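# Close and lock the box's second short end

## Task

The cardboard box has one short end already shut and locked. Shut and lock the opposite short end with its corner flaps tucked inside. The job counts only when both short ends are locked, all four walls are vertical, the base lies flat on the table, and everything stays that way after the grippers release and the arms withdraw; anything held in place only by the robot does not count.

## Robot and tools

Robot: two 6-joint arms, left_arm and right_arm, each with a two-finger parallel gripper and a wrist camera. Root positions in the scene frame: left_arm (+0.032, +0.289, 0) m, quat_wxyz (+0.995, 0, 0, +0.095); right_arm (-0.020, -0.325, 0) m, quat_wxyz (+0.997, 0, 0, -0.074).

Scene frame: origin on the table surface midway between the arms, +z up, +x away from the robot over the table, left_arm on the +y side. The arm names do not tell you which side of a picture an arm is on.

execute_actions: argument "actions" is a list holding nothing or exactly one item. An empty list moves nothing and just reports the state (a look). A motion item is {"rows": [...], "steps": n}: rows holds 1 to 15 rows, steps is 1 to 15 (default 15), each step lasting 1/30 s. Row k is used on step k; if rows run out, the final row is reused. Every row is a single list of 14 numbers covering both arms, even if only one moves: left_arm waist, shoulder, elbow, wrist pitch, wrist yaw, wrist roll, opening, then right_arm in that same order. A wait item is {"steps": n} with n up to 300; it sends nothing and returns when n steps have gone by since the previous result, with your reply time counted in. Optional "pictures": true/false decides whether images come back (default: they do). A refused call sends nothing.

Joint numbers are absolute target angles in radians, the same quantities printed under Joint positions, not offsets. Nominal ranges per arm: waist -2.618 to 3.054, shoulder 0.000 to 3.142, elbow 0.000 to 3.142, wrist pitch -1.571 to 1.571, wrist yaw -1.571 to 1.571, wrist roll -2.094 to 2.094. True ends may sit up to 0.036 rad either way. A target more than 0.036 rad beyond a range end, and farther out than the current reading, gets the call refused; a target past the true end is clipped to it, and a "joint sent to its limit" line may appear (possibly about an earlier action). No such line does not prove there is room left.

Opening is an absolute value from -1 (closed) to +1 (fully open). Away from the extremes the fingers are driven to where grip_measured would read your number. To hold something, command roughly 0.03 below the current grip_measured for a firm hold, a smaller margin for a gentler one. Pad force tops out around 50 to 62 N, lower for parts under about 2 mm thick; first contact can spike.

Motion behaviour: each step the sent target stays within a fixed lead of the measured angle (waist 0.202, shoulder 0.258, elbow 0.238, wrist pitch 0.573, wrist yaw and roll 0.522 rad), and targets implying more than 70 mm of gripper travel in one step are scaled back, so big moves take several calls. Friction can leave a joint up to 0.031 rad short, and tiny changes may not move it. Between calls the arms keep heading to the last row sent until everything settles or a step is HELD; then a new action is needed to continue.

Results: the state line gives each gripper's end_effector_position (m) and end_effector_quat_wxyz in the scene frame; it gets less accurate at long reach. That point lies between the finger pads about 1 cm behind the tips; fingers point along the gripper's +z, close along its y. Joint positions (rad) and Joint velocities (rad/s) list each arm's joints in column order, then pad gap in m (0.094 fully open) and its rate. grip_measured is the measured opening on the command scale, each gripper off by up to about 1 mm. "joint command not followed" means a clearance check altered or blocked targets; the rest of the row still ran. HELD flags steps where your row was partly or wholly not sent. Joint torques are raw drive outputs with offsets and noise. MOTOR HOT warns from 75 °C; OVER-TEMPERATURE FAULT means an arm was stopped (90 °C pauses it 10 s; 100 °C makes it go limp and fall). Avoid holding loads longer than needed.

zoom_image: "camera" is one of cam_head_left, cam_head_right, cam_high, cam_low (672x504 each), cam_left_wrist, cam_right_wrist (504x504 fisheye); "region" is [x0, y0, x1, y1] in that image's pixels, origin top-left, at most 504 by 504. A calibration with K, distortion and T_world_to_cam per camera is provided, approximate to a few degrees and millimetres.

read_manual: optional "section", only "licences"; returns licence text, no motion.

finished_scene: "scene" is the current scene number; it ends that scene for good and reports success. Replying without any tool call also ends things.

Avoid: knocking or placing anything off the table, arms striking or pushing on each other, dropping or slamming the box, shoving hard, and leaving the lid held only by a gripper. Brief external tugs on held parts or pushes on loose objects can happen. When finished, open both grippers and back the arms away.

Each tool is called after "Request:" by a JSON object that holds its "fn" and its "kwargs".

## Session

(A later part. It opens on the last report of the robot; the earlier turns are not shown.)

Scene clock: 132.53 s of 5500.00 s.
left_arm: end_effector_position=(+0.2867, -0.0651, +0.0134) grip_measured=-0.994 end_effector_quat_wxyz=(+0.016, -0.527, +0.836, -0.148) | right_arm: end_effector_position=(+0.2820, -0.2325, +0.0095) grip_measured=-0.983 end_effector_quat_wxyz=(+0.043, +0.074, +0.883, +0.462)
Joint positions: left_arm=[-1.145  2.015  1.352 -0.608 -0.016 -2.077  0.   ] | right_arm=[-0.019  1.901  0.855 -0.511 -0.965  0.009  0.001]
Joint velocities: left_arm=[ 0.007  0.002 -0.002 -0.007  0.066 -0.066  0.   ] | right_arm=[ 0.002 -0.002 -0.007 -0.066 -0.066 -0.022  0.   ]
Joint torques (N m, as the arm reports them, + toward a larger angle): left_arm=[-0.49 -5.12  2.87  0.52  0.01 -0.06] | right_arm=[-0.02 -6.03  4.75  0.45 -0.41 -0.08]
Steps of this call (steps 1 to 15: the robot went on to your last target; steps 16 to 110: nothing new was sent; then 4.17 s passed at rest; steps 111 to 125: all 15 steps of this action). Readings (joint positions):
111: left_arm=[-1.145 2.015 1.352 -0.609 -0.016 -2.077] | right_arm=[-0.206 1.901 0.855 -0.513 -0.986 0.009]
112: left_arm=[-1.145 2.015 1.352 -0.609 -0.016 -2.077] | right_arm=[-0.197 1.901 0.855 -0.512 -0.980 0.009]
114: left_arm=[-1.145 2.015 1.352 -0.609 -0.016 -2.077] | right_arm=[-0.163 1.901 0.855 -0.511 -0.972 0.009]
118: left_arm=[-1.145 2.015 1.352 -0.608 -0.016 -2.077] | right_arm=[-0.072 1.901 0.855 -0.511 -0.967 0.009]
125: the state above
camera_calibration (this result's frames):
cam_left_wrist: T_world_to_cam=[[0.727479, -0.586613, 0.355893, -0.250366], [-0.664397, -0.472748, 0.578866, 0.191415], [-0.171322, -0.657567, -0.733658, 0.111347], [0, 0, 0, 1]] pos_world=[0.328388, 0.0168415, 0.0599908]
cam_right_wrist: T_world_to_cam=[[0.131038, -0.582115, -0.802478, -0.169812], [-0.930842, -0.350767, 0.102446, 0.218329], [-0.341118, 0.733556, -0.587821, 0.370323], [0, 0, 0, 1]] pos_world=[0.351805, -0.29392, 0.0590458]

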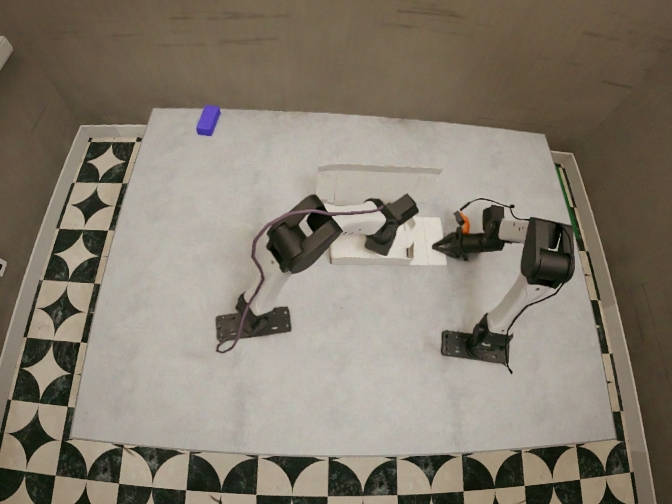

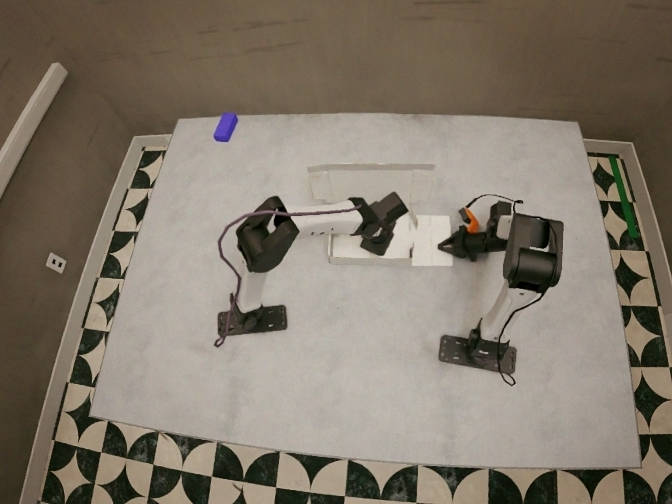

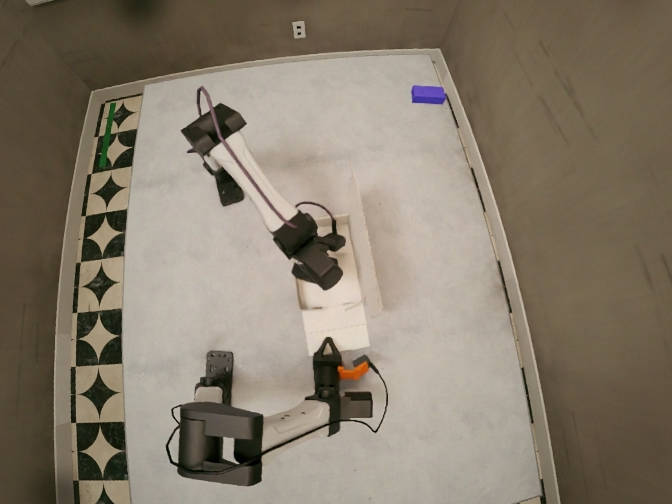

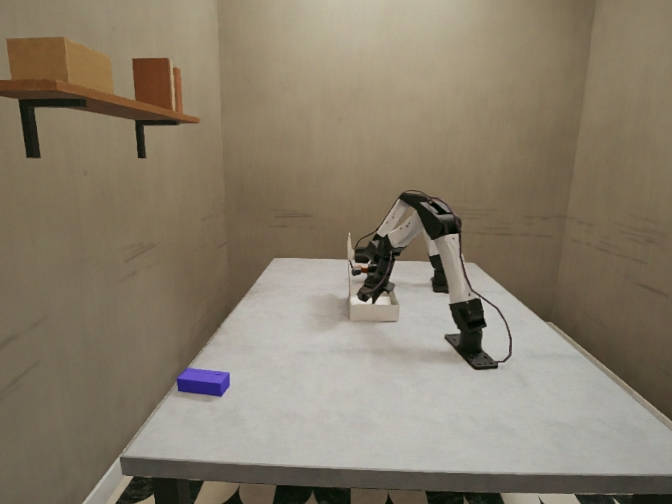

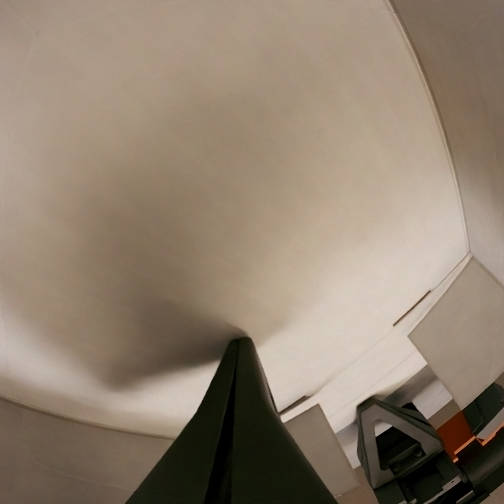

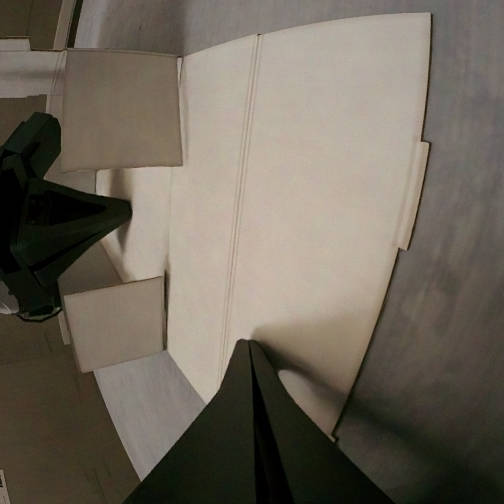

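Request:
{"fn": "execute_actions", "kwargs": {"actions": [{"rows":[[-1.15,1.95,1.4,-0.8,0,-2.08,-1,-0.25,1.87,0.86,-0.5,-1.0,0,-1],[-1.15,1.9,1.45,-0.9,0,-2.08,-1,-0.25,1.87,0.86,-0.5,-1.0,0,-1],[-1.172,1.83,1.508,-1.22,0,-1.5,-1,-0.25,1.87,0.86,-0.5,-1.0,0,-1]]}], "pictures": false}}

Request:
{"fn": "execute_actions", "kwargs": {"actions": [{"rows":[[-1.172,1.868,1.508,-1.22,0,0.59,0,-0.25,1.87,0.86,-0.5,-1.0,0,-1]]}], "pictures": false}}

Request:
{"fn": "execute_actions", "kwargs": {"actions": [{"steps":30}]}}

Scene clock: 138.73 s of 5500.00 s.
left_arm: end_effector_position=(+0.2368, -0.0074, +0.1104) grip_measured=-0.994 end_effector_quat_wxyz=(+0.023, -0.281, +0.958, -0.046) | right_arm: end_effector_position=(+0.2983, -0.3056, +0.0158) grip_measured=-0.983 end_effector_quat_wxyz=(+0.108, +0.173, +0.863, +0.462)
Joint positions: left_arm=[-1.165  1.812  1.513 -1.17  -0.015 -1.544  0.   ] | right_arm=[-0.259  1.89   0.855 -0.503 -0.99   0.007  0.001]
Joint velocities: left_arm=[-0.007  0.012 -0.017 -0.227 -0.007  0.242  0.   ] | right_arm=[-0.012  0.007 -0.007 -0.022  0.022  0.007 -0.001]
Joint torques (N m, as the arm reports them, + toward a larger angle): left_arm=[-0.69 -9.39  7.75  0.44 -0.04  0.01] | right_arm=[ 0.82 -9.09  4.82  0.42 -0.53 -0.05]
Steps of this call (steps 1 to 15: the robot went on to your last target; steps 16 to 90: nothing new was sent; then 2.70 s passed at rest; steps 91 to 105: all 15 steps of this action). Readings (joint positions):
91: left_arm=[-1.145 2.008 1.360 -0.622 -0.018 -2.077] | right_arm=[-0.038 1.901 0.855 -0.511 -0.972 0.008]
92: left_arm=[-1.145 1.997 1.375 -0.670 -0.017 -2.077] | right_arm=[-0.083 1.899 0.855 -0.512 -0.981 0.007]
94: left_arm=[-1.147 1.952 1.417 -0.809 -0.016 -1.951] | right_arm=[-0.200 1.895 0.855 -0.506 -0.984 0.007]
98: left_arm=[-1.162 1.834 1.497 -1.031 -0.016 -1.695] | right_arm=[-0.268 1.890 0.855 -0.503 -0.985 0.007]
105: the state above

Scene clock: 139.23 s of 5500.00 s.
left_arm: end_effector_position=(+0.2318, -0.0006, +0.0953) grip_measured=-0.001 end_effector_quat_wxyz=(+0.015, +0.428, +0.904, -0.001) | right_arm: end_effector_position=(+0.2984, -0.3055, +0.0160) grip_measured=-0.983 end_effector_quat_wxyz=(+0.108, +0.173, +0.863, +0.463)
Joint positions: left_arm=[-1.165  1.855  1.513 -1.202 -0.013 -0.088  0.047] | right_arm=[-0.259  1.89   0.855 -0.503 -0.991  0.007  0.001]
Joint velocities: left_arm=[-0.007  0.007  0.002 -0.022 -0.066  2.821 -0.   ] | right_arm=[ 0.002 -0.022  0.012 -0.022  0.037  0.022  0.   ]
Joint torques (N m, as the arm reports them, + toward a larger angle): left_arm=[ -0.7  -10.02   7.59   0.32   0.04  -0.07] | right_arm=[ 0.78 -9.02  4.74  0.4  -0.51 -0.05]
Steps of this call (steps 1 to 15: all 15 steps of this action). Readings (joint positions):
1: left_arm=[-1.165 1.816 1.513 -1.180 -0.015 -1.468] | right_arm=[-0.259 1.890 0.855 -0.503 -0.990 0.007]
2: left_arm=[-1.165 1.822 1.513 -1.185 -0.015 -1.368] | right_arm=[-0.259 1.890 0.855 -0.503 -0.990 0.007]
4: left_arm=[-1.165 1.838 1.513 -1.192 -0.015 -1.171] | right_arm=[-0.259 1.890 0.855 -0.503 -0.990 0.007]
8: left_arm=[-1.165 1.855 1.513 -1.199 -0.015 -0.778] | right_arm=[-0.259 1.890 0.855 -0.503 -0.990 0.007]
15: the state above

Scene clock: 140.23 s of 5500.00 s.
left_arm: end_effector_position=(+0.2312, -0.0005, +0.0953) grip_measured=-0.001 end_effector_quat_wxyz=(+0.013, +0.702, +0.712, +0.003) | right_arm: end_effector_position=(+0.2984, -0.3055, +0.0160) grip_measured=-0.983 end_effector_quat_wxyz=(+0.108, +0.173, +0.863, +0.463)
Joint positions: left_arm=[-1.165  1.855  1.513 -1.204 -0.011  0.584  0.047] | right_arm=[-0.259  1.89   0.855 -0.503 -0.991  0.007  0.001]
Joint velocities: left_arm=[-0.002 -0.007 -0.007  0.007  0.037 -0.007  0.   ] | right_arm=[-0.007 -0.012  0.007  0.051 -0.037 -0.037 -0.   ]
Joint torques (N m, as the arm reports them, + toward a larger angle): left_arm=[ -0.63 -10.11   7.62   0.28   0.09  -0.02] | right_arm=[ 0.76 -9.02  4.73  0.41 -0.51 -0.05]
Steps of this call (steps 1 to 30: the robot went on to your last target). Readings (joint positions):
1: left_arm=[-1.165 1.855 1.513 -1.202 -0.013 0.010] | right_arm=[-0.259 1.890 0.855 -0.503 -0.991 0.007]
2: left_arm=[-1.165 1.855 1.513 -1.202 -0.012 0.109] | right_arm=[-0.259 1.890 0.855 -0.503 -0.991 0.007]
4: left_arm=[-1.165 1.855 1.513 -1.202 -0.012 0.279] | right_arm=[-0.259 1.890 0.855 -0.503 -0.991 0.007]
8: left_arm=[-1.165 1.855 1.513 -1.203 -0.011 0.460] | right_arm=[-0.259 1.890 0.855 -0.503 -0.991 0.007]
30: the state above
camera_calibration (this result's frames):
cam_left_wrist: T_world_to_cam=[[-0.971689, 0.231796, 0.0457335, 0.221503], [0.217102, 0.799623, 0.559884, -0.0637781], [0.0932094, 0.553961, -0.827308, 0.152749], [0, 0, 0, 1]] pos_world=[0.21484, -0.0849623, 0.151949]
cam_right_wrist: T_world_to_cam=[[0.012841, -0.583912, -0.811715, -0.174338], [-0.989755, -0.122863, 0.072725, 0.295026], [-0.142195, 0.802466, -0.579508, 0.394798], [0, 0, 0, 1]] pos_world=[0.35038, -0.382362, 0.0658198]

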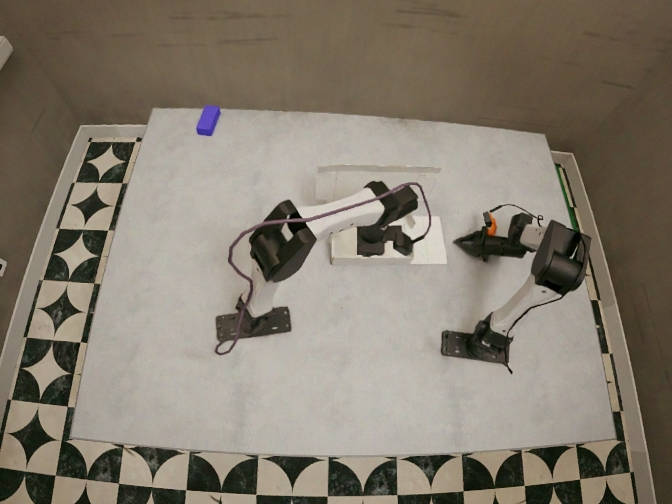

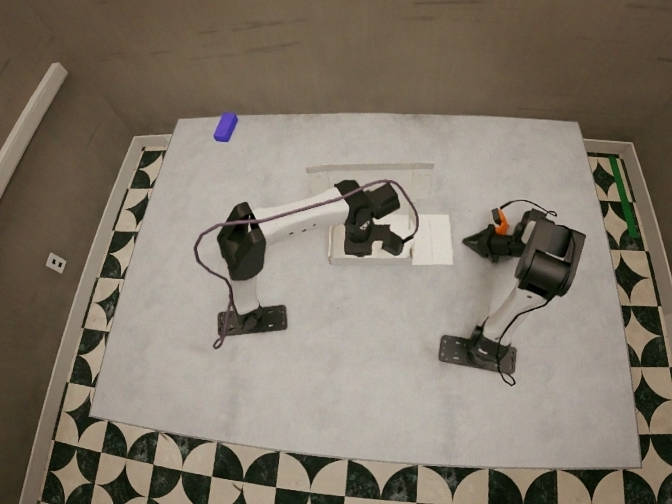

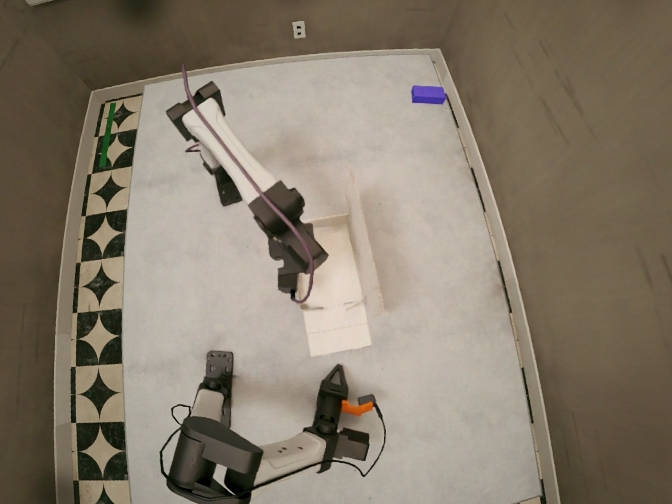

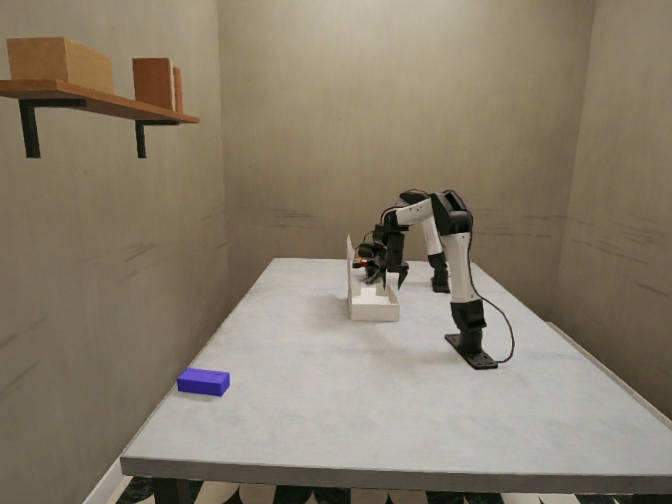

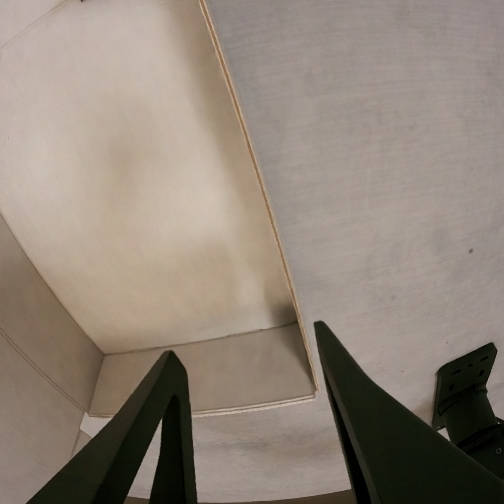

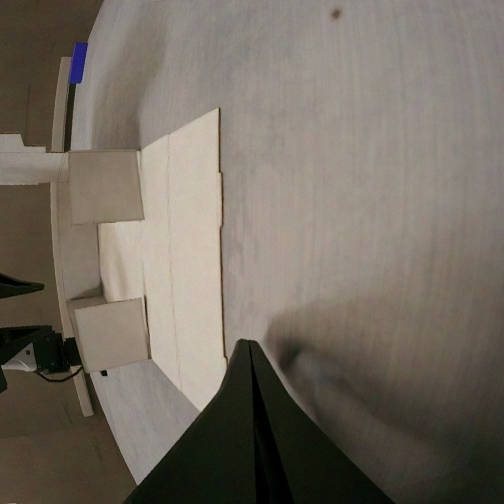

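Request:
{"fn": "execute_actions", "kwargs": {"actions": [{"rows":[[-1.19,1.88,1.46,-1.1,0,0.58,0,-0.25,1.87,0.86,-0.5,-1.0,0,-1],[-1.19,1.89,1.42,-1.05,0,0.58,0,-0.25,1.87,0.86,-0.5,-1.0,0,-1],[-1.19,1.9,1.38,-0.99,0,0.58,0,-0.25,1.87,0.86,-0.5,-1.0,0,-1],[-1.19,1.925,1.334,-0.98,0,0.58,0,-0.25,1.87,0.86,-0.5,-1.0,0,-1]]}], "pictures": false}}

Request:
{"fn": "execute_actions", "kwargs": {"actions": [{"rows":[[-1.19,1.925,1.334,-0.98,0,0.58,-1,-0.25,1.87,0.86,-0.5,-1.0,0,-1]]}], "pictures": false}}

Request:
{"fn": "execute_actions", "kwargs": {"actions": [{"rows":[[-1.19,1.87,1.42,-1.06,0,0.58,-1,-0.25,1.9,0.86,-0.48,-1.05,0,-1]]}]}}

Scene clock: 144.63 s of 5500.00 s.
left_arm: end_effector_position=(+0.2224, +0.0007, +0.0295) grip_measured=-0.001 end_effector_quat_wxyz=(-0.008, +0.709, +0.705, +0.006) | right_arm: end_effector_position=(+0.2984, -0.3055, +0.0160) grip_measured=-0.983 end_effector_quat_wxyz=(+0.108, +0.173, +0.863, +0.463)
Joint positions: left_arm=[-1.183  1.928  1.342 -1.002 -0.009  0.584  0.047] | right_arm=[-0.259  1.89   0.855 -0.503 -0.991  0.007  0.001]
Joint velocities: left_arm=[-0.007  0.002 -0.002  0.095 -0.037 -0.037 -0.001] | right_arm=[ 0.002 -0.007 -0.022  0.007 -0.022 -0.066 -0.001]
Joint torques (N m, as the arm reports them, + toward a larger angle): left_arm=[ -0.66 -11.88   6.86   0.45   0.07  -0.13] | right_arm=[ 0.79 -9.04  4.74  0.41 -0.51 -0.05]
Steps of this call (steps 1 to 15: the robot went on to your last target; steps 16 to 90: nothing new was sent; then 0.90 s passed at rest; steps 91 to 105: all 15 steps of this action). Readings (joint positions):
91: left_arm=[-1.167 1.855 1.507 -1.193 -0.011 0.585] | right_arm=[-0.259 1.890 0.855 -0.503 -0.991 0.007]
92: left_arm=[-1.170 1.855 1.493 -1.167 -0.011 0.585] | right_arm=[-0.259 1.890 0.855 -0.503 -0.991 0.007]
94: left_arm=[-1.178 1.859 1.436 -1.095 -0.010 0.584] | right_arm=[-0.259 1.890 0.855 -0.503 -0.991 0.007]
98: left_arm=[-1.183 1.913 1.352 -1.038 -0.009 0.584] | right_arm=[-0.259 1.890 0.855 -0.503 -0.991 0.007]
105: the state above

Scene clock: 145.13 s of 5500.00 s.
left_arm: end_effector_position=(+0.2233, -0.0017, +0.0295) grip_measured=-0.980 end_effector_quat_wxyz=(-0.003, +0.709, +0.706, +0.004) | right_arm: end_effector_position=(+0.2984, -0.3055, +0.0160) grip_measured=-0.983 end_effector_quat_wxyz=(+0.108, +0.173, +0.863, +0.463)
Joint positions: left_arm=[-1.184  1.928  1.342 -0.992 -0.007  0.582  0.001] | right_arm=[-0.259  1.89   0.855 -0.503 -0.991  0.007  0.001]
Joint velocities: left_arm=[ 0.002 -0.007  0.007 -0.007  0.022  0.022  0.   ] | right_arm=[-0.007 -0.032 -0.012  0.081 -0.022 -0.022 -0.001]
Joint torques (N m, as the arm reports them, + toward a larger angle): left_arm=[ -0.61 -11.88   6.85   0.48   0.08  -0.1 ] | right_arm=[ 0.8  -9.05  4.75  0.4  -0.51 -0.06]
Steps of this call (steps 1 to 15: all 15 steps of this action). Readings (joint positions):
1: left_arm=[-1.183 1.928 1.342 -0.999 -0.009 0.584] | right_arm=[-0.259 1.890 0.855 -0.503 -0.991 0.007]
2: left_arm=[-1.183 1.928 1.342 -0.997 -0.009 0.584] | right_arm=[-0.259 1.890 0.855 -0.503 -0.991 0.007]
4: left_arm=[-1.183 1.928 1.342 -0.996 -0.008 0.584] | right_arm=[-0.259 1.890 0.855 -0.503 -0.991 0.007]
8: left_arm=[-1.184 1.928 1.342 -0.992 -0.007 0.582] | right_arm=[-0.259 1.890 0.855 -0.503 -0.991 0.007]
15: the state above

Scene clock: 145.63 s of 5500.00 s.
left_arm: end_effector_position=(+0.2295, -0.0119, +0.0653) grip_measured=-0.980 end_effector_quat_wxyz=(+0.031, +0.708, +0.705, -0.004) | right_arm: end_effector_position=(+0.3012, -0.3020, +0.0230) grip_measured=-0.983 end_effector_quat_wxyz=(+0.116, +0.168, +0.852, +0.483)
Joint positions: left_arm=[-1.184  1.871  1.411 -1.048 -0.005  0.582  0.001] | right_arm=[-0.259  1.89   0.855 -0.493 -1.038  0.007  0.001]
Joint velocities: left_arm=[ 0.002  0.002  0.012 -0.037  0.007 -0.007 -0.001] | right_arm=[-0.007  0.007  0.007  0.051  0.007 -0.022  0.   ]
Joint torques (N m, as the arm reports them, + toward a larger angle): left_arm=[ -0.54 -11.5    8.85   0.47   0.03  -0.09] | right_arm=[ 0.78 -6.71  4.75  0.52 -0.51 -0.06]
Steps of this call (steps 1 to 15: all 15 steps of this action). Readings (joint positions):
1: left_arm=[-1.184 1.925 1.350 -1.002 -0.007 0.582] | right_arm=[-0.259 1.890 0.855 -0.502 -0.997 0.007]
2: left_arm=[-1.184 1.922 1.364 -1.018 -0.007 0.582] | right_arm=[-0.259 1.890 0.855 -0.500 -1.006 0.007]
4: left_arm=[-1.184 1.902 1.389 -1.031 -0.006 0.582] | right_arm=[-0.259 1.890 0.855 -0.497 -1.019 0.007]
8: left_arm=[-1.184 1.872 1.411 -1.034 -0.005 0.582] | right_arm=[-0.259 1.890 0.855 -0.495 -1.032 0.007]
15: the state above
camera_calibration (this result's frames):
cam_left_wrist: T_world_to_cam=[[-0.968043, 0.249864, 0.0214719, 0.224848], [0.222222, 0.814953, 0.535228, -0.0368196], [0.116236, 0.522895, -0.844435, 0.129878], [0, 0, 0, 1]] pos_world=[0.210748, -0.0940876, 0.124552]
cam_right_wrist: T_world_to_cam=[[0.0362729, -0.550819, -0.833836, -0.163205], [-0.991076, -0.126925, 0.0407317, 0.297674], [-0.12827, 0.824917, -0.550508, 0.39839], [0, 0, 0, 1]] pos_world=[0.352039, -0.380753, 0.0711059]

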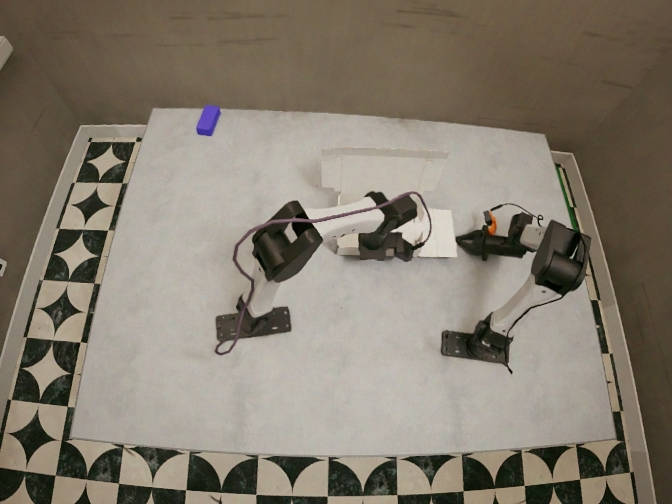

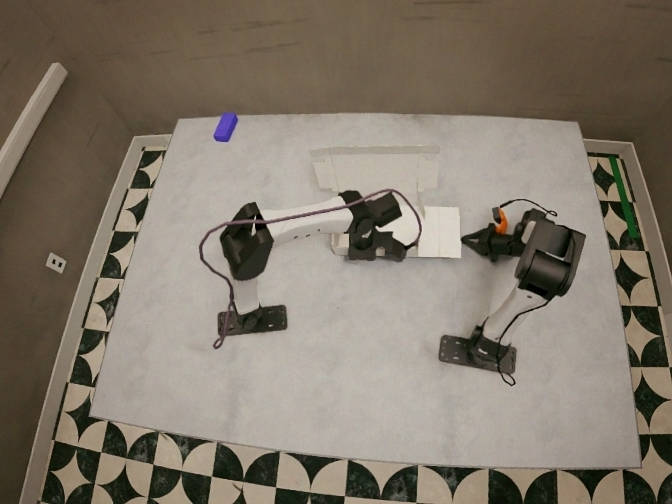

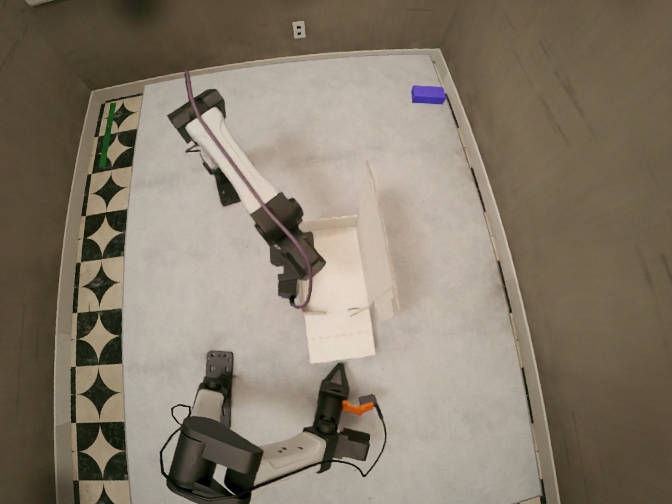

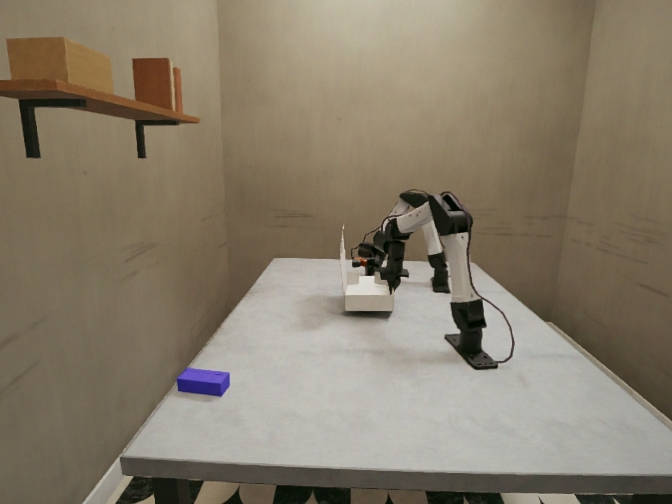

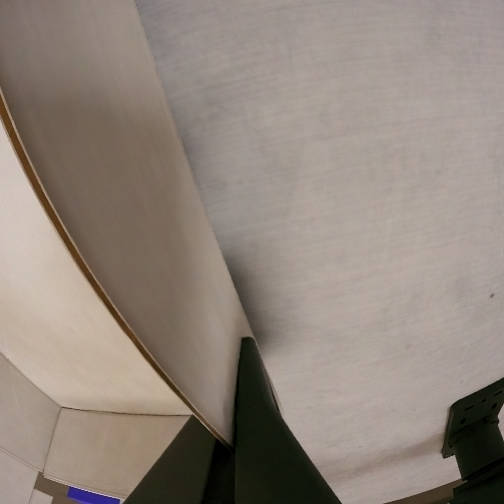

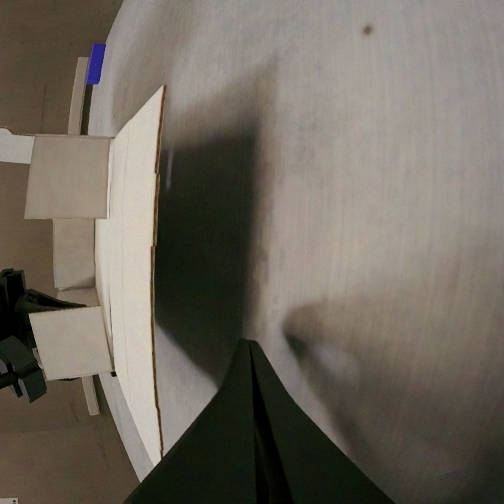

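Request:
{"fn": "execute_actions", "kwargs": {"actions": [{"rows":[[-1.19,1.87,1.42,-1.06,0,0.58,-1,-0.2,1.91,0.87,-0.5,-1.05,0,-1],[-1.19,1.87,1.42,-1.06,0,0.58,-1,-0.15,1.92,0.88,-0.5,-1.05,0,-1],[-1.19,1.87,1.42,-1.06,0,0.58,-1,-0.1,1.93,0.89,-0.52,-1.05,0,-1],[-1.19,1.87,1.42,-1.06,0,0.58,-1,-0.06,1.94,0.9,-0.53,-1.05,0,-1],[-1.19,1.87,1.42,-1.06,0,0.58,-1,-0.02,1.945,0.91,-0.54,-1.05,0,-1],[-1.19,1.87,1.42,-1.06,0,0.58,-1,0.02,1.945,0.91,-0.54,-1.05,0,-1],[-1.19,1.87,1.42,-1.06,0,0.58,-1,0.06,1.945,0.91,-0.54,-1.05,0,-1],[-1.19,1.87,1.42,-1.06,0,0.58,-1,0.09,1.945,0.91,-0.54,-1.05,0,-1]]}], "pictures": false}}

Request:
{"fn": "execute_actions", "kwargs": {"actions": [{"rows":[[-1.19,1.9,1.38,-1.02,0,0.58,-1,0.09,1.945,0.91,-0.54,-1.08,0,-1],[-1.19,1.9,1.38,-1.02,0,0.58,-1,0.09,1.945,0.91,-0.54,-1.08,0,-1],[-1.19,1.9,1.38,-1.02,0,0.58,-1,0.09,1.945,0.91,-0.54,-1.08,0,-1],[-1.19,1.94,1.33,-0.98,0,0.58,-1,0.09,1.945,0.91,-0.54,-1.12,0,-1]]}]}}

Scene clock: 151.60 s of 5500.00 s.
left_arm: end_effector_position=(+0.2182, +0.0113, +0.0650) grip_measured=-0.980 end_effector_quat_wxyz=(-0.018, +0.708, +0.705, +0.016) | right_arm: end_effector_position=(+0.2793, -0.1953, +0.0188) grip_measured=-0.984 end_effector_quat_wxyz=(+0.017, +0.030, +0.866, +0.499)
Joint positions: left_arm=[-1.184  1.871  1.411 -1.152 -0.023  0.582  0.001] | right_arm=[ 0.083  1.935  0.894 -0.524 -1.045  0.007  0.001]
Joint velocities: left_arm=[-0.007 -0.007 -0.002 -0.007 -0.007 -0.066 -0.001] | right_arm=[-0.017 -0.002  0.012 -0.095 -0.037  0.051  0.   ]
Joint torques (N m, as the arm reports them, + toward a larger angle): left_arm=[ -0.6  -11.34   8.52   1.08   0.23  -0.1 ] | right_arm=[ 0.59 -7.02  5.42  0.24 -0.46 -0.06]
Steps of this call (steps 1 to 15: the robot went on to your last target; steps 16 to 90: nothing new was sent; then 2.47 s passed at rest; steps 91 to 105: all 15 steps of this action). Readings (joint positions):
91: left_arm=[-1.184 1.871 1.411 -1.051 -0.005 0.582] | right_arm=[-0.254 1.890 0.855 -0.493 -1.040 0.007]
92: left_arm=[-1.184 1.871 1.411 -1.051 -0.005 0.582] | right_arm=[-0.238 1.892 0.855 -0.493 -1.040 0.007]
94: left_arm=[-1.184 1.871 1.411 -1.051 -0.005 0.582] | right_arm=[-0.166 1.907 0.866 -0.499 -1.040 0.007]
98: left_arm=[-1.184 1.871 1.411 -1.099 -0.019 0.581] | right_arm=[0.014 1.935 0.892 -0.510 -1.040 0.007]
105: the state above

Scene clock: 152.10 s of 5500.00 s.
left_arm: end_effector_position=(+0.2186, +0.0079, +0.0312) grip_measured=-0.980 end_effector_quat_wxyz=(-0.022, +0.707, +0.707, +0.012) | right_arm: end_effector_position=(+0.2785, -0.1936, +0.0205) grip_measured=-0.984 end_effector_quat_wxyz=(+0.014, +0.031, +0.861, +0.508)
Joint positions: left_arm=[-1.184  1.925  1.343 -1.038 -0.014  0.578  0.001] | right_arm=[ 0.083  1.94   0.894 -0.526 -1.065  0.007  0.001]
Joint velocities: left_arm=[-0.012 -0.002 -0.002  0.022 -0.037 -0.037 -0.001] | right_arm=[-0.017  0.002  0.007 -0.007  0.007  0.007  0.001]
Joint torques (N m, as the arm reports them, + toward a larger angle): left_arm=[ -0.7  -10.11   6.15   0.79   0.14  -0.02] | right_arm=[ 0.69 -7.49  5.41  0.18 -0.92 -0.03]
Steps of this call (steps 1 to 15: all 15 steps of this action). Readings (joint positions):
1: left_arm=[-1.184 1.872 1.407 -1.148 -0.023 0.582] | right_arm=[0.083 1.935 0.894 -0.524 -1.048 0.007]
2: left_arm=[-1.184 1.873 1.401 -1.140 -0.023 0.583] | right_arm=[0.083 1.935 0.894 -0.524 -1.053 0.007]
4: left_arm=[-1.184 1.883 1.386 -1.115 -0.019 0.583] | right_arm=[0.083 1.935 0.894 -0.525 -1.062 0.007]
8: left_arm=[-1.184 1.916 1.349 -1.054 -0.016 0.578] | right_arm=[0.083 1.938 0.894 -0.526 -1.065 0.007]
15: the state above
camera_calibration (this result's frames):
cam_left_wrist: T_world_to_cam=[[-0.965931, 0.239911, 0.0970582, 0.207386], [0.249098, 0.760128, 0.60013, -0.03974], [0.0702015, 0.603861, -0.793992, 0.0998751], [0, 0, 0, 1]] pos_world=[0.203208, -0.0798575, 0.0830207]
cam_right_wrist: T_world_to_cam=[[0.184397, -0.481836, -0.85664, -0.132146], [-0.888806, -0.453802, 0.0639293, 0.196784], [-0.419549, 0.749599, -0.511938, 0.370452], [0, 0, 0, 1]] pos_world=[0.354693, -0.252062, 0.0638664]

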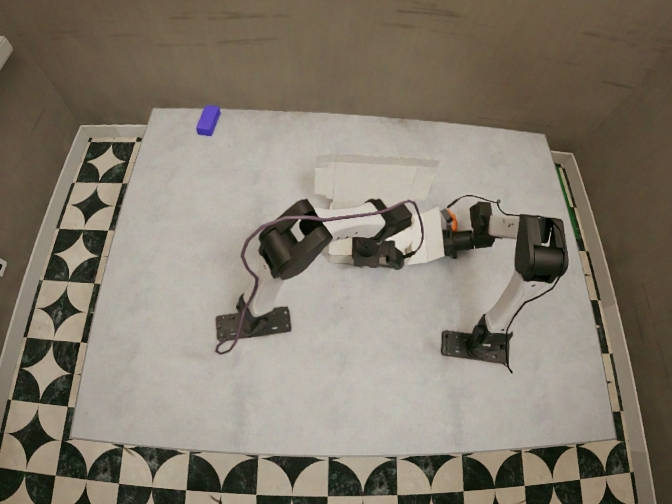

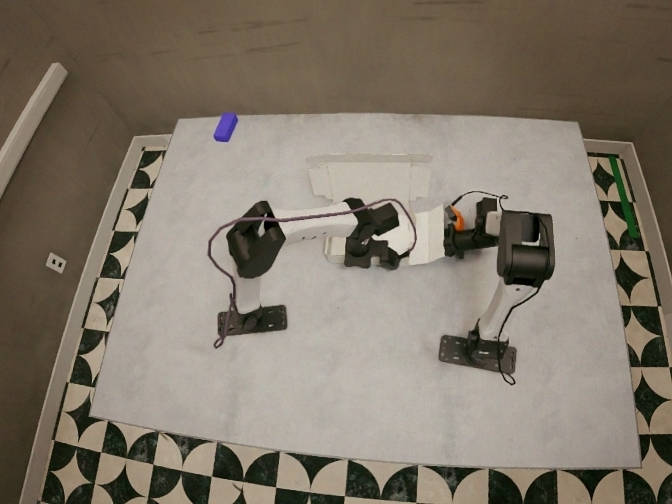

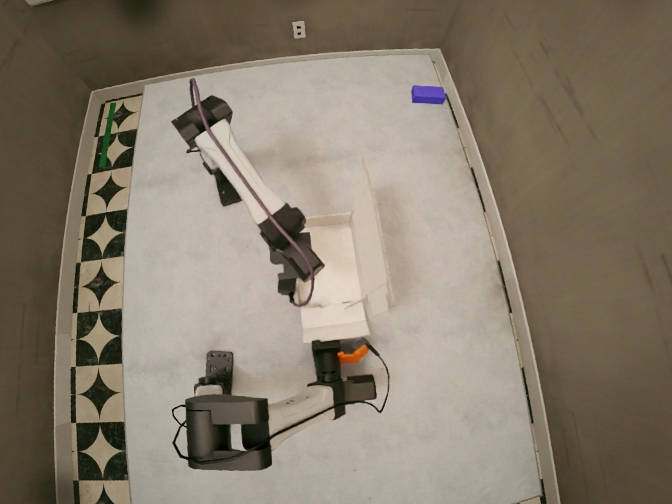

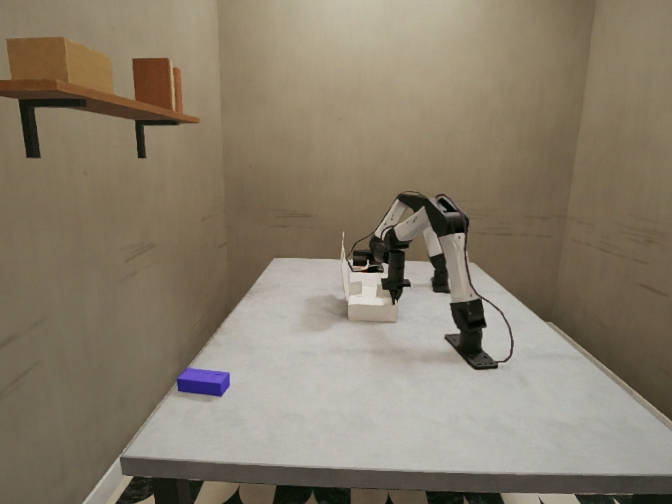

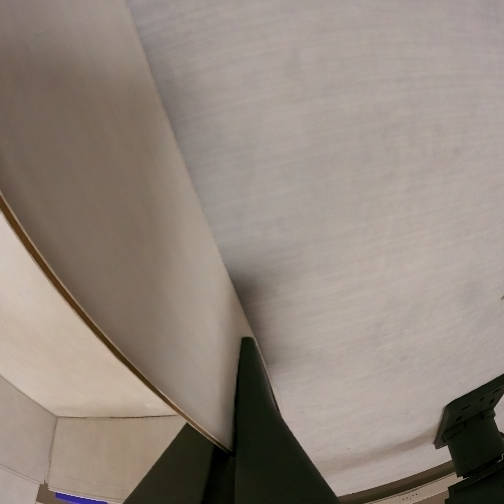

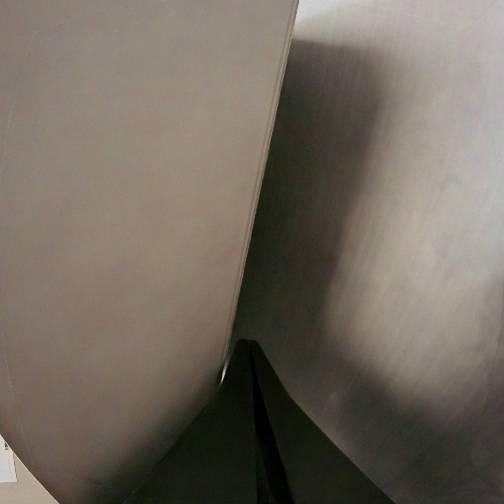

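Request:
{"fn": "execute_actions", "kwargs": {"actions": [{"rows":[[-1.19,1.93,1.34,-1.02,0,0.58,-0.5,0.09,1.945,0.91,-0.54,-1.08,0,-1],[-1.19,1.93,1.34,-1.02,0,0.58,-0.5,0.09,1.945,0.91,-0.54,-1.08,0,-1],[-1.19,1.93,1.34,-1.02,0,0.58,-0.5,0.09,1.945,0.91,-0.54,-1.08,0,-1],[-1.19,1.84,1.5,-1.2,0,0.58,-0.5,0.09,1.945,0.91,-0.54,-1.08,0,-1]]}], "pictures": false}}

Request:
{"fn": "execute_actions", "kwargs": {"actions": [{"rows":[[-1.17,1.82,1.5,-1.15,0,-2.08,-1,0.09,1.945,0.91,-0.54,-1.08,0,-1]]}], "pictures": false}}

Request:
{"fn": "execute_actions", "kwargs": {"actions": [{"rows":[[-1.15,1.88,1.36,-0.75,0,-2.08,-1,0.09,1.945,0.91,-0.54,-1.08,0,-1]]}], "pictures": false}}

Request:
{"fn": "execute_actions", "kwargs": {"actions": [{"rows":[[-1.15,1.94,1.35,-0.68,0,-2.08,-1,0.09,1.945,0.91,-0.54,-1.08,0,-1],[-1.15,1.95,1.35,-0.68,0,-2.08,-1,0.09,1.945,0.91,-0.54,-1.08,0,-1],[-1.15,1.97,1.35,-0.66,0,-2.08,-1,0.09,1.945,0.91,-0.54,-1.08,0,-1],[-1.15,1.99,1.35,-0.65,0,-2.08,-1,0.09,1.945,0.91,-0.54,-1.08,0,-1],[-1.15,2.01,1.35,-0.65,0,-2.08,-1,0.09,1.945,0.91,-0.54,-1.08,0,-1],[-1.15,2.03,1.34,-0.65,0,-2.08,-1,0.09,1.945,0.91,-0.54,-1.08,0,-1],[-1.15,2.06,1.32,-0.65,0,-2.08,-1,0.09,1.945,0.91,-0.54,-1.1,0,-1],[-1.15,2.1,1.3,-0.67,0,-2.08,-1,0.09,1.945,0.91,-0.54,-1.12,0,-1]]}]}}

Scene clock: 161.83 s of 5500.00 s.
left_arm: end_effector_position=(+0.2293, -0.0097, +0.1036) grip_measured=-0.501 end_effector_quat_wxyz=(+0.041, +0.706, +0.707, -0.003) | right_arm: end_effector_position=(+0.2778, -0.1933, +0.0209) grip_measured=-0.984 end_effector_quat_wxyz=(+0.012, +0.032, +0.860, +0.509)
Joint positions: left_arm=[-1.184  1.824  1.503 -1.168 -0.01   0.578  0.023] | right_arm=[ 0.083  1.94   0.894 -0.531 -1.067  0.007  0.001]
Joint velocities: left_arm=[-0.002 -0.002 -0.017 -0.168 -0.037  0.007  0.   ] | right_arm=[-0.007 -0.002 -0.012  0.037  0.007 -0.007 -0.001]
Joint torques (N m, as the arm reports them, + toward a larger angle): left_arm=[-0.61 -9.68  8.01  0.44  0.11 -0.04] | right_arm=[ 0.66 -7.4   5.43  0.23 -0.56 -0.05]
Steps of this call (steps 1 to 15: the robot went on to your last target; steps 16 to 90: nothing new was sent; then 6.23 s passed at rest; steps 91 to 105: all 15 steps of this action). Readings (joint positions):
91: left_arm=[-1.184 1.925 1.343 -1.038 -0.014 0.578] | right_arm=[0.083 1.940 0.894 -0.527 -1.064 0.007]
92: left_arm=[-1.184 1.925 1.343 -1.036 -0.013 0.578] | right_arm=[0.083 1.940 0.894 -0.528 -1.065 0.007]
94: left_arm=[-1.184 1.921 1.364 -1.062 -0.012 0.578] | right_arm=[0.083 1.940 0.894 -0.529 -1.066 0.007]
98: left_arm=[-1.184 1.860 1.479 -1.131 -0.011 0.578] | right_arm=[0.083 1.940 0.894 -0.530 -1.067 0.007]
105: the state above

Scene clock: 162.33 s of 5500.00 s.
left_arm: end_effector_position=(+0.2318, -0.0109, +0.1038) grip_measured=-0.993 end_effector_quat_wxyz=(+0.031, +0.056, +0.997, -0.034) | right_arm: end_effector_position=(+0.2777, -0.1933, +0.0209) grip_measured=-0.984 end_effector_quat_wxyz=(+0.012, +0.032, +0.860, +0.509)
Joint positions: left_arm=[-1.179  1.824  1.503 -1.158 -0.009 -0.876  0.   ] | right_arm=[ 0.083  1.94   0.894 -0.531 -1.067  0.007  0.001]
Joint velocities: left_arm=[-0.002 -0.007 -0.002 -0.022 -0.081 -2.835 -0.001] | right_arm=[ 0.017 -0.002  0.002 -0.007  0.037 -0.051 -0.   ]
Joint torques (N m, as the arm reports them, + toward a larger angle): left_arm=[  0.73 -11.41   7.9    0.61  -0.07  -0.05] | right_arm=[ 0.65 -7.39  5.43  0.22 -0.56 -0.05]
Steps of this call (steps 1 to 15: all 15 steps of this action). Readings (joint positions):
1: left_arm=[-1.184 1.824 1.503 -1.169 -0.010 0.504] | right_arm=[0.083 1.940 0.894 -0.531 -1.067 0.007]
2: left_arm=[-1.184 1.824 1.503 -1.166 -0.009 0.404] | right_arm=[0.083 1.940 0.894 -0.531 -1.067 0.007]
4: left_arm=[-1.181 1.824 1.503 -1.163 -0.009 0.207] | right_arm=[0.083 1.940 0.894 -0.531 -1.067 0.007]
8: left_arm=[-1.179 1.824 1.503 -1.159 -0.009 -0.187] | right_arm=[0.083 1.940 0.894 -0.531 -1.067 0.007]
15: the state above

Scene clock: 162.83 s of 5500.00 s.
left_arm: end_effector_position=(+0.2690, -0.0501, +0.0619) grip_measured=-0.993 end_effector_quat_wxyz=(+0.018, -0.485, +0.862, -0.142) | right_arm: end_effector_position=(+0.2777, -0.1933, +0.0209) grip_measured=-0.984 end_effector_quat_wxyz=(+0.012, +0.032, +0.860, +0.509)
Joint positions: left_arm=[-1.156  1.881  1.371 -0.773 -0.009 -1.989  0.   ] | right_arm=[ 0.083  1.94   0.894 -0.531 -1.067  0.007  0.001]
Joint velocities: left_arm=[ 0.002 -0.017 -0.002  0.154  0.007 -0.579 -0.   ] | right_arm=[ 0.012  0.002  0.012 -0.037  0.007 -0.037 -0.   ]
Joint torques (N m, as the arm reports them, + toward a larger angle): left_arm=[  0.45 -11.93   7.5    0.92  -0.1   -0.08] | right_arm=[ 0.65 -7.39  5.41  0.23 -0.56 -0.05]
Steps of this call (steps 1 to 15: all 15 steps of this action). Readings (joint positions):
1: left_arm=[-1.177 1.823 1.481 -1.111 -0.009 -0.974] | right_arm=[0.083 1.940 0.894 -0.531 -1.067 0.007]
2: left_arm=[-1.173 1.822 1.449 -1.034 -0.009 -1.073] | right_arm=[0.083 1.940 0.894 -0.531 -1.067 0.007]
4: left_arm=[-1.163 1.847 1.402 -0.930 -0.009 -1.269] | right_arm=[0.083 1.940 0.894 -0.531 -1.067 0.007]
8: left_arm=[-1.156 1.881 1.371 -0.835 -0.009 -1.662] | right_arm=[0.083 1.940 0.894 -0.531 -1.067 0.007]
15: the state above

Scene clock: 163.33 s of 5500.00 s.
left_arm: end_effector_position=(+0.2777, -0.0622, +0.0127) grip_measured=-0.994 end_effector_quat_wxyz=(+0.012, -0.521, +0.843, -0.131) | right_arm: end_effector_position=(+0.2779, -0.1909, +0.0254) grip_measured=-0.984 end_effector_quat_wxyz=(+0.013, +0.032, +0.853, +0.521)
Joint positions: left_arm=[-1.156  2.015  1.359 -0.651 -0.011 -2.071  0.   ] | right_arm=[ 0.083  1.94   0.894 -0.531 -1.097  0.007  0.001]
Joint velocities: left_arm=[ 0.007 -0.017 -0.012  0.022  0.007 -0.095 -0.001] | right_arm=[-0.002 -0.007  0.007 -0.007 -0.022 -0.095 -0.   ]
Joint torques (N m, as the arm reports them, + toward a larger angle): left_arm=[ 0.44 -5.11  2.17  0.67 -0.07 -0.12] | right_arm=[ 0.65 -7.38  5.43  0.23 -0.57 -0.05]
Steps of this call (steps 1 to 15: all 15 steps of this action). Readings (joint positions):
1: left_arm=[-1.156 1.884 1.371 -0.765 -0.009 -2.006] | right_arm=[0.083 1.940 0.894 -0.531 -1.067 0.007]
2: left_arm=[-1.156 1.891 1.371 -0.748 -0.009 -2.020] | right_arm=[0.083 1.940 0.894 -0.531 -1.067 0.007]
4: left_arm=[-1.156 1.920 1.371 -0.715 -0.009 -2.040] | right_arm=[0.083 1.940 0.894 -0.531 -1.067 0.007]
8: left_arm=[-1.156 2.011 1.359 -0.667 -0.009 -2.060] | right_arm=[0.083 1.940 0.894 -0.531 -1.076 0.007]
15: the state above
camera_calibration (this result's frames):
cam_left_wrist: T_world_to_cam=[[0.724641, -0.608909, 0.322685, -0.242016], [-0.659308, -0.476331, 0.58174, 0.185479], [-0.200522, -0.634301, -0.746628, 0.120915], [0, 0, 0, 1]] pos_world=[0.321909, 0.0176806, 0.0604731]
cam_right_wrist: T_world_to_cam=[[0.181855, -0.453935, -0.87228, -0.120173], [-0.888693, -0.455568, 0.0518006, 0.197091], [-0.420897, 0.765768, -0.486256, 0.373533], [0, 0, 0, 1]] pos_world=[0.354226, -0.250802, 0.0665991]

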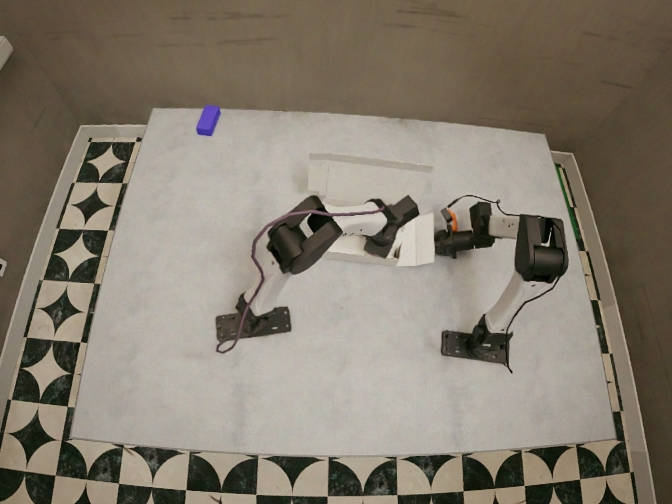

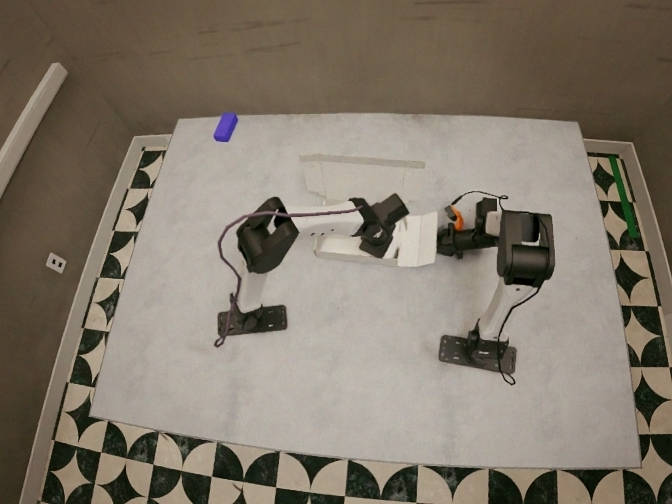

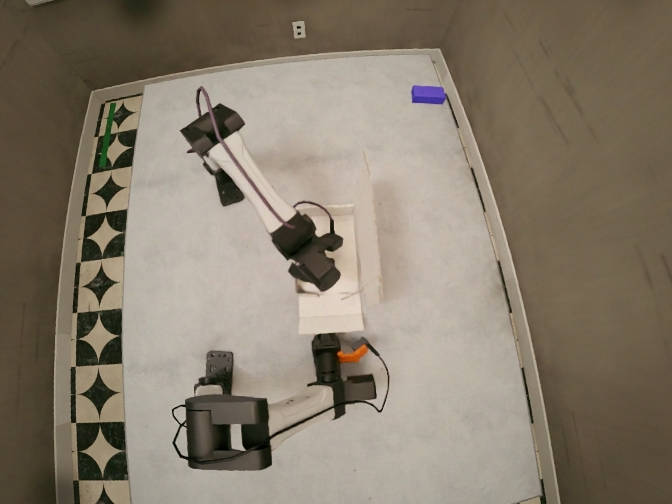

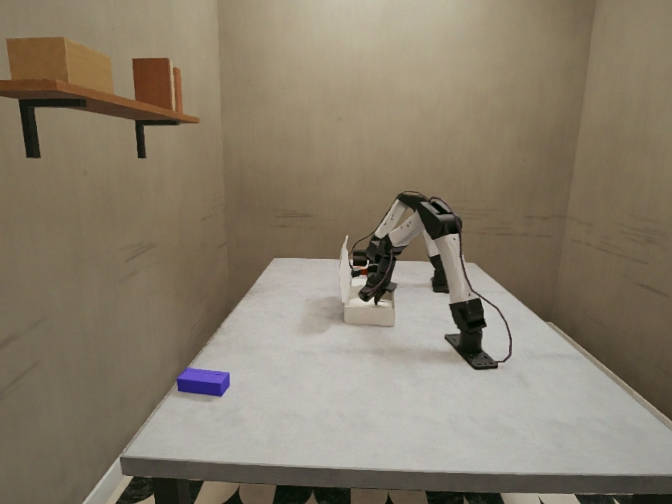

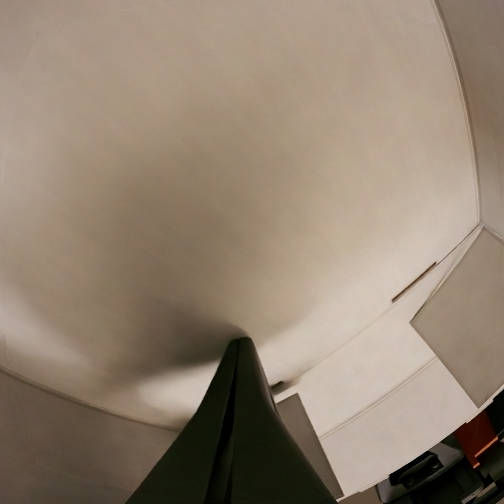

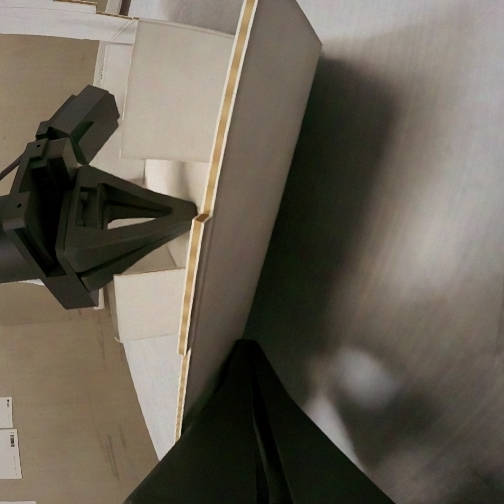

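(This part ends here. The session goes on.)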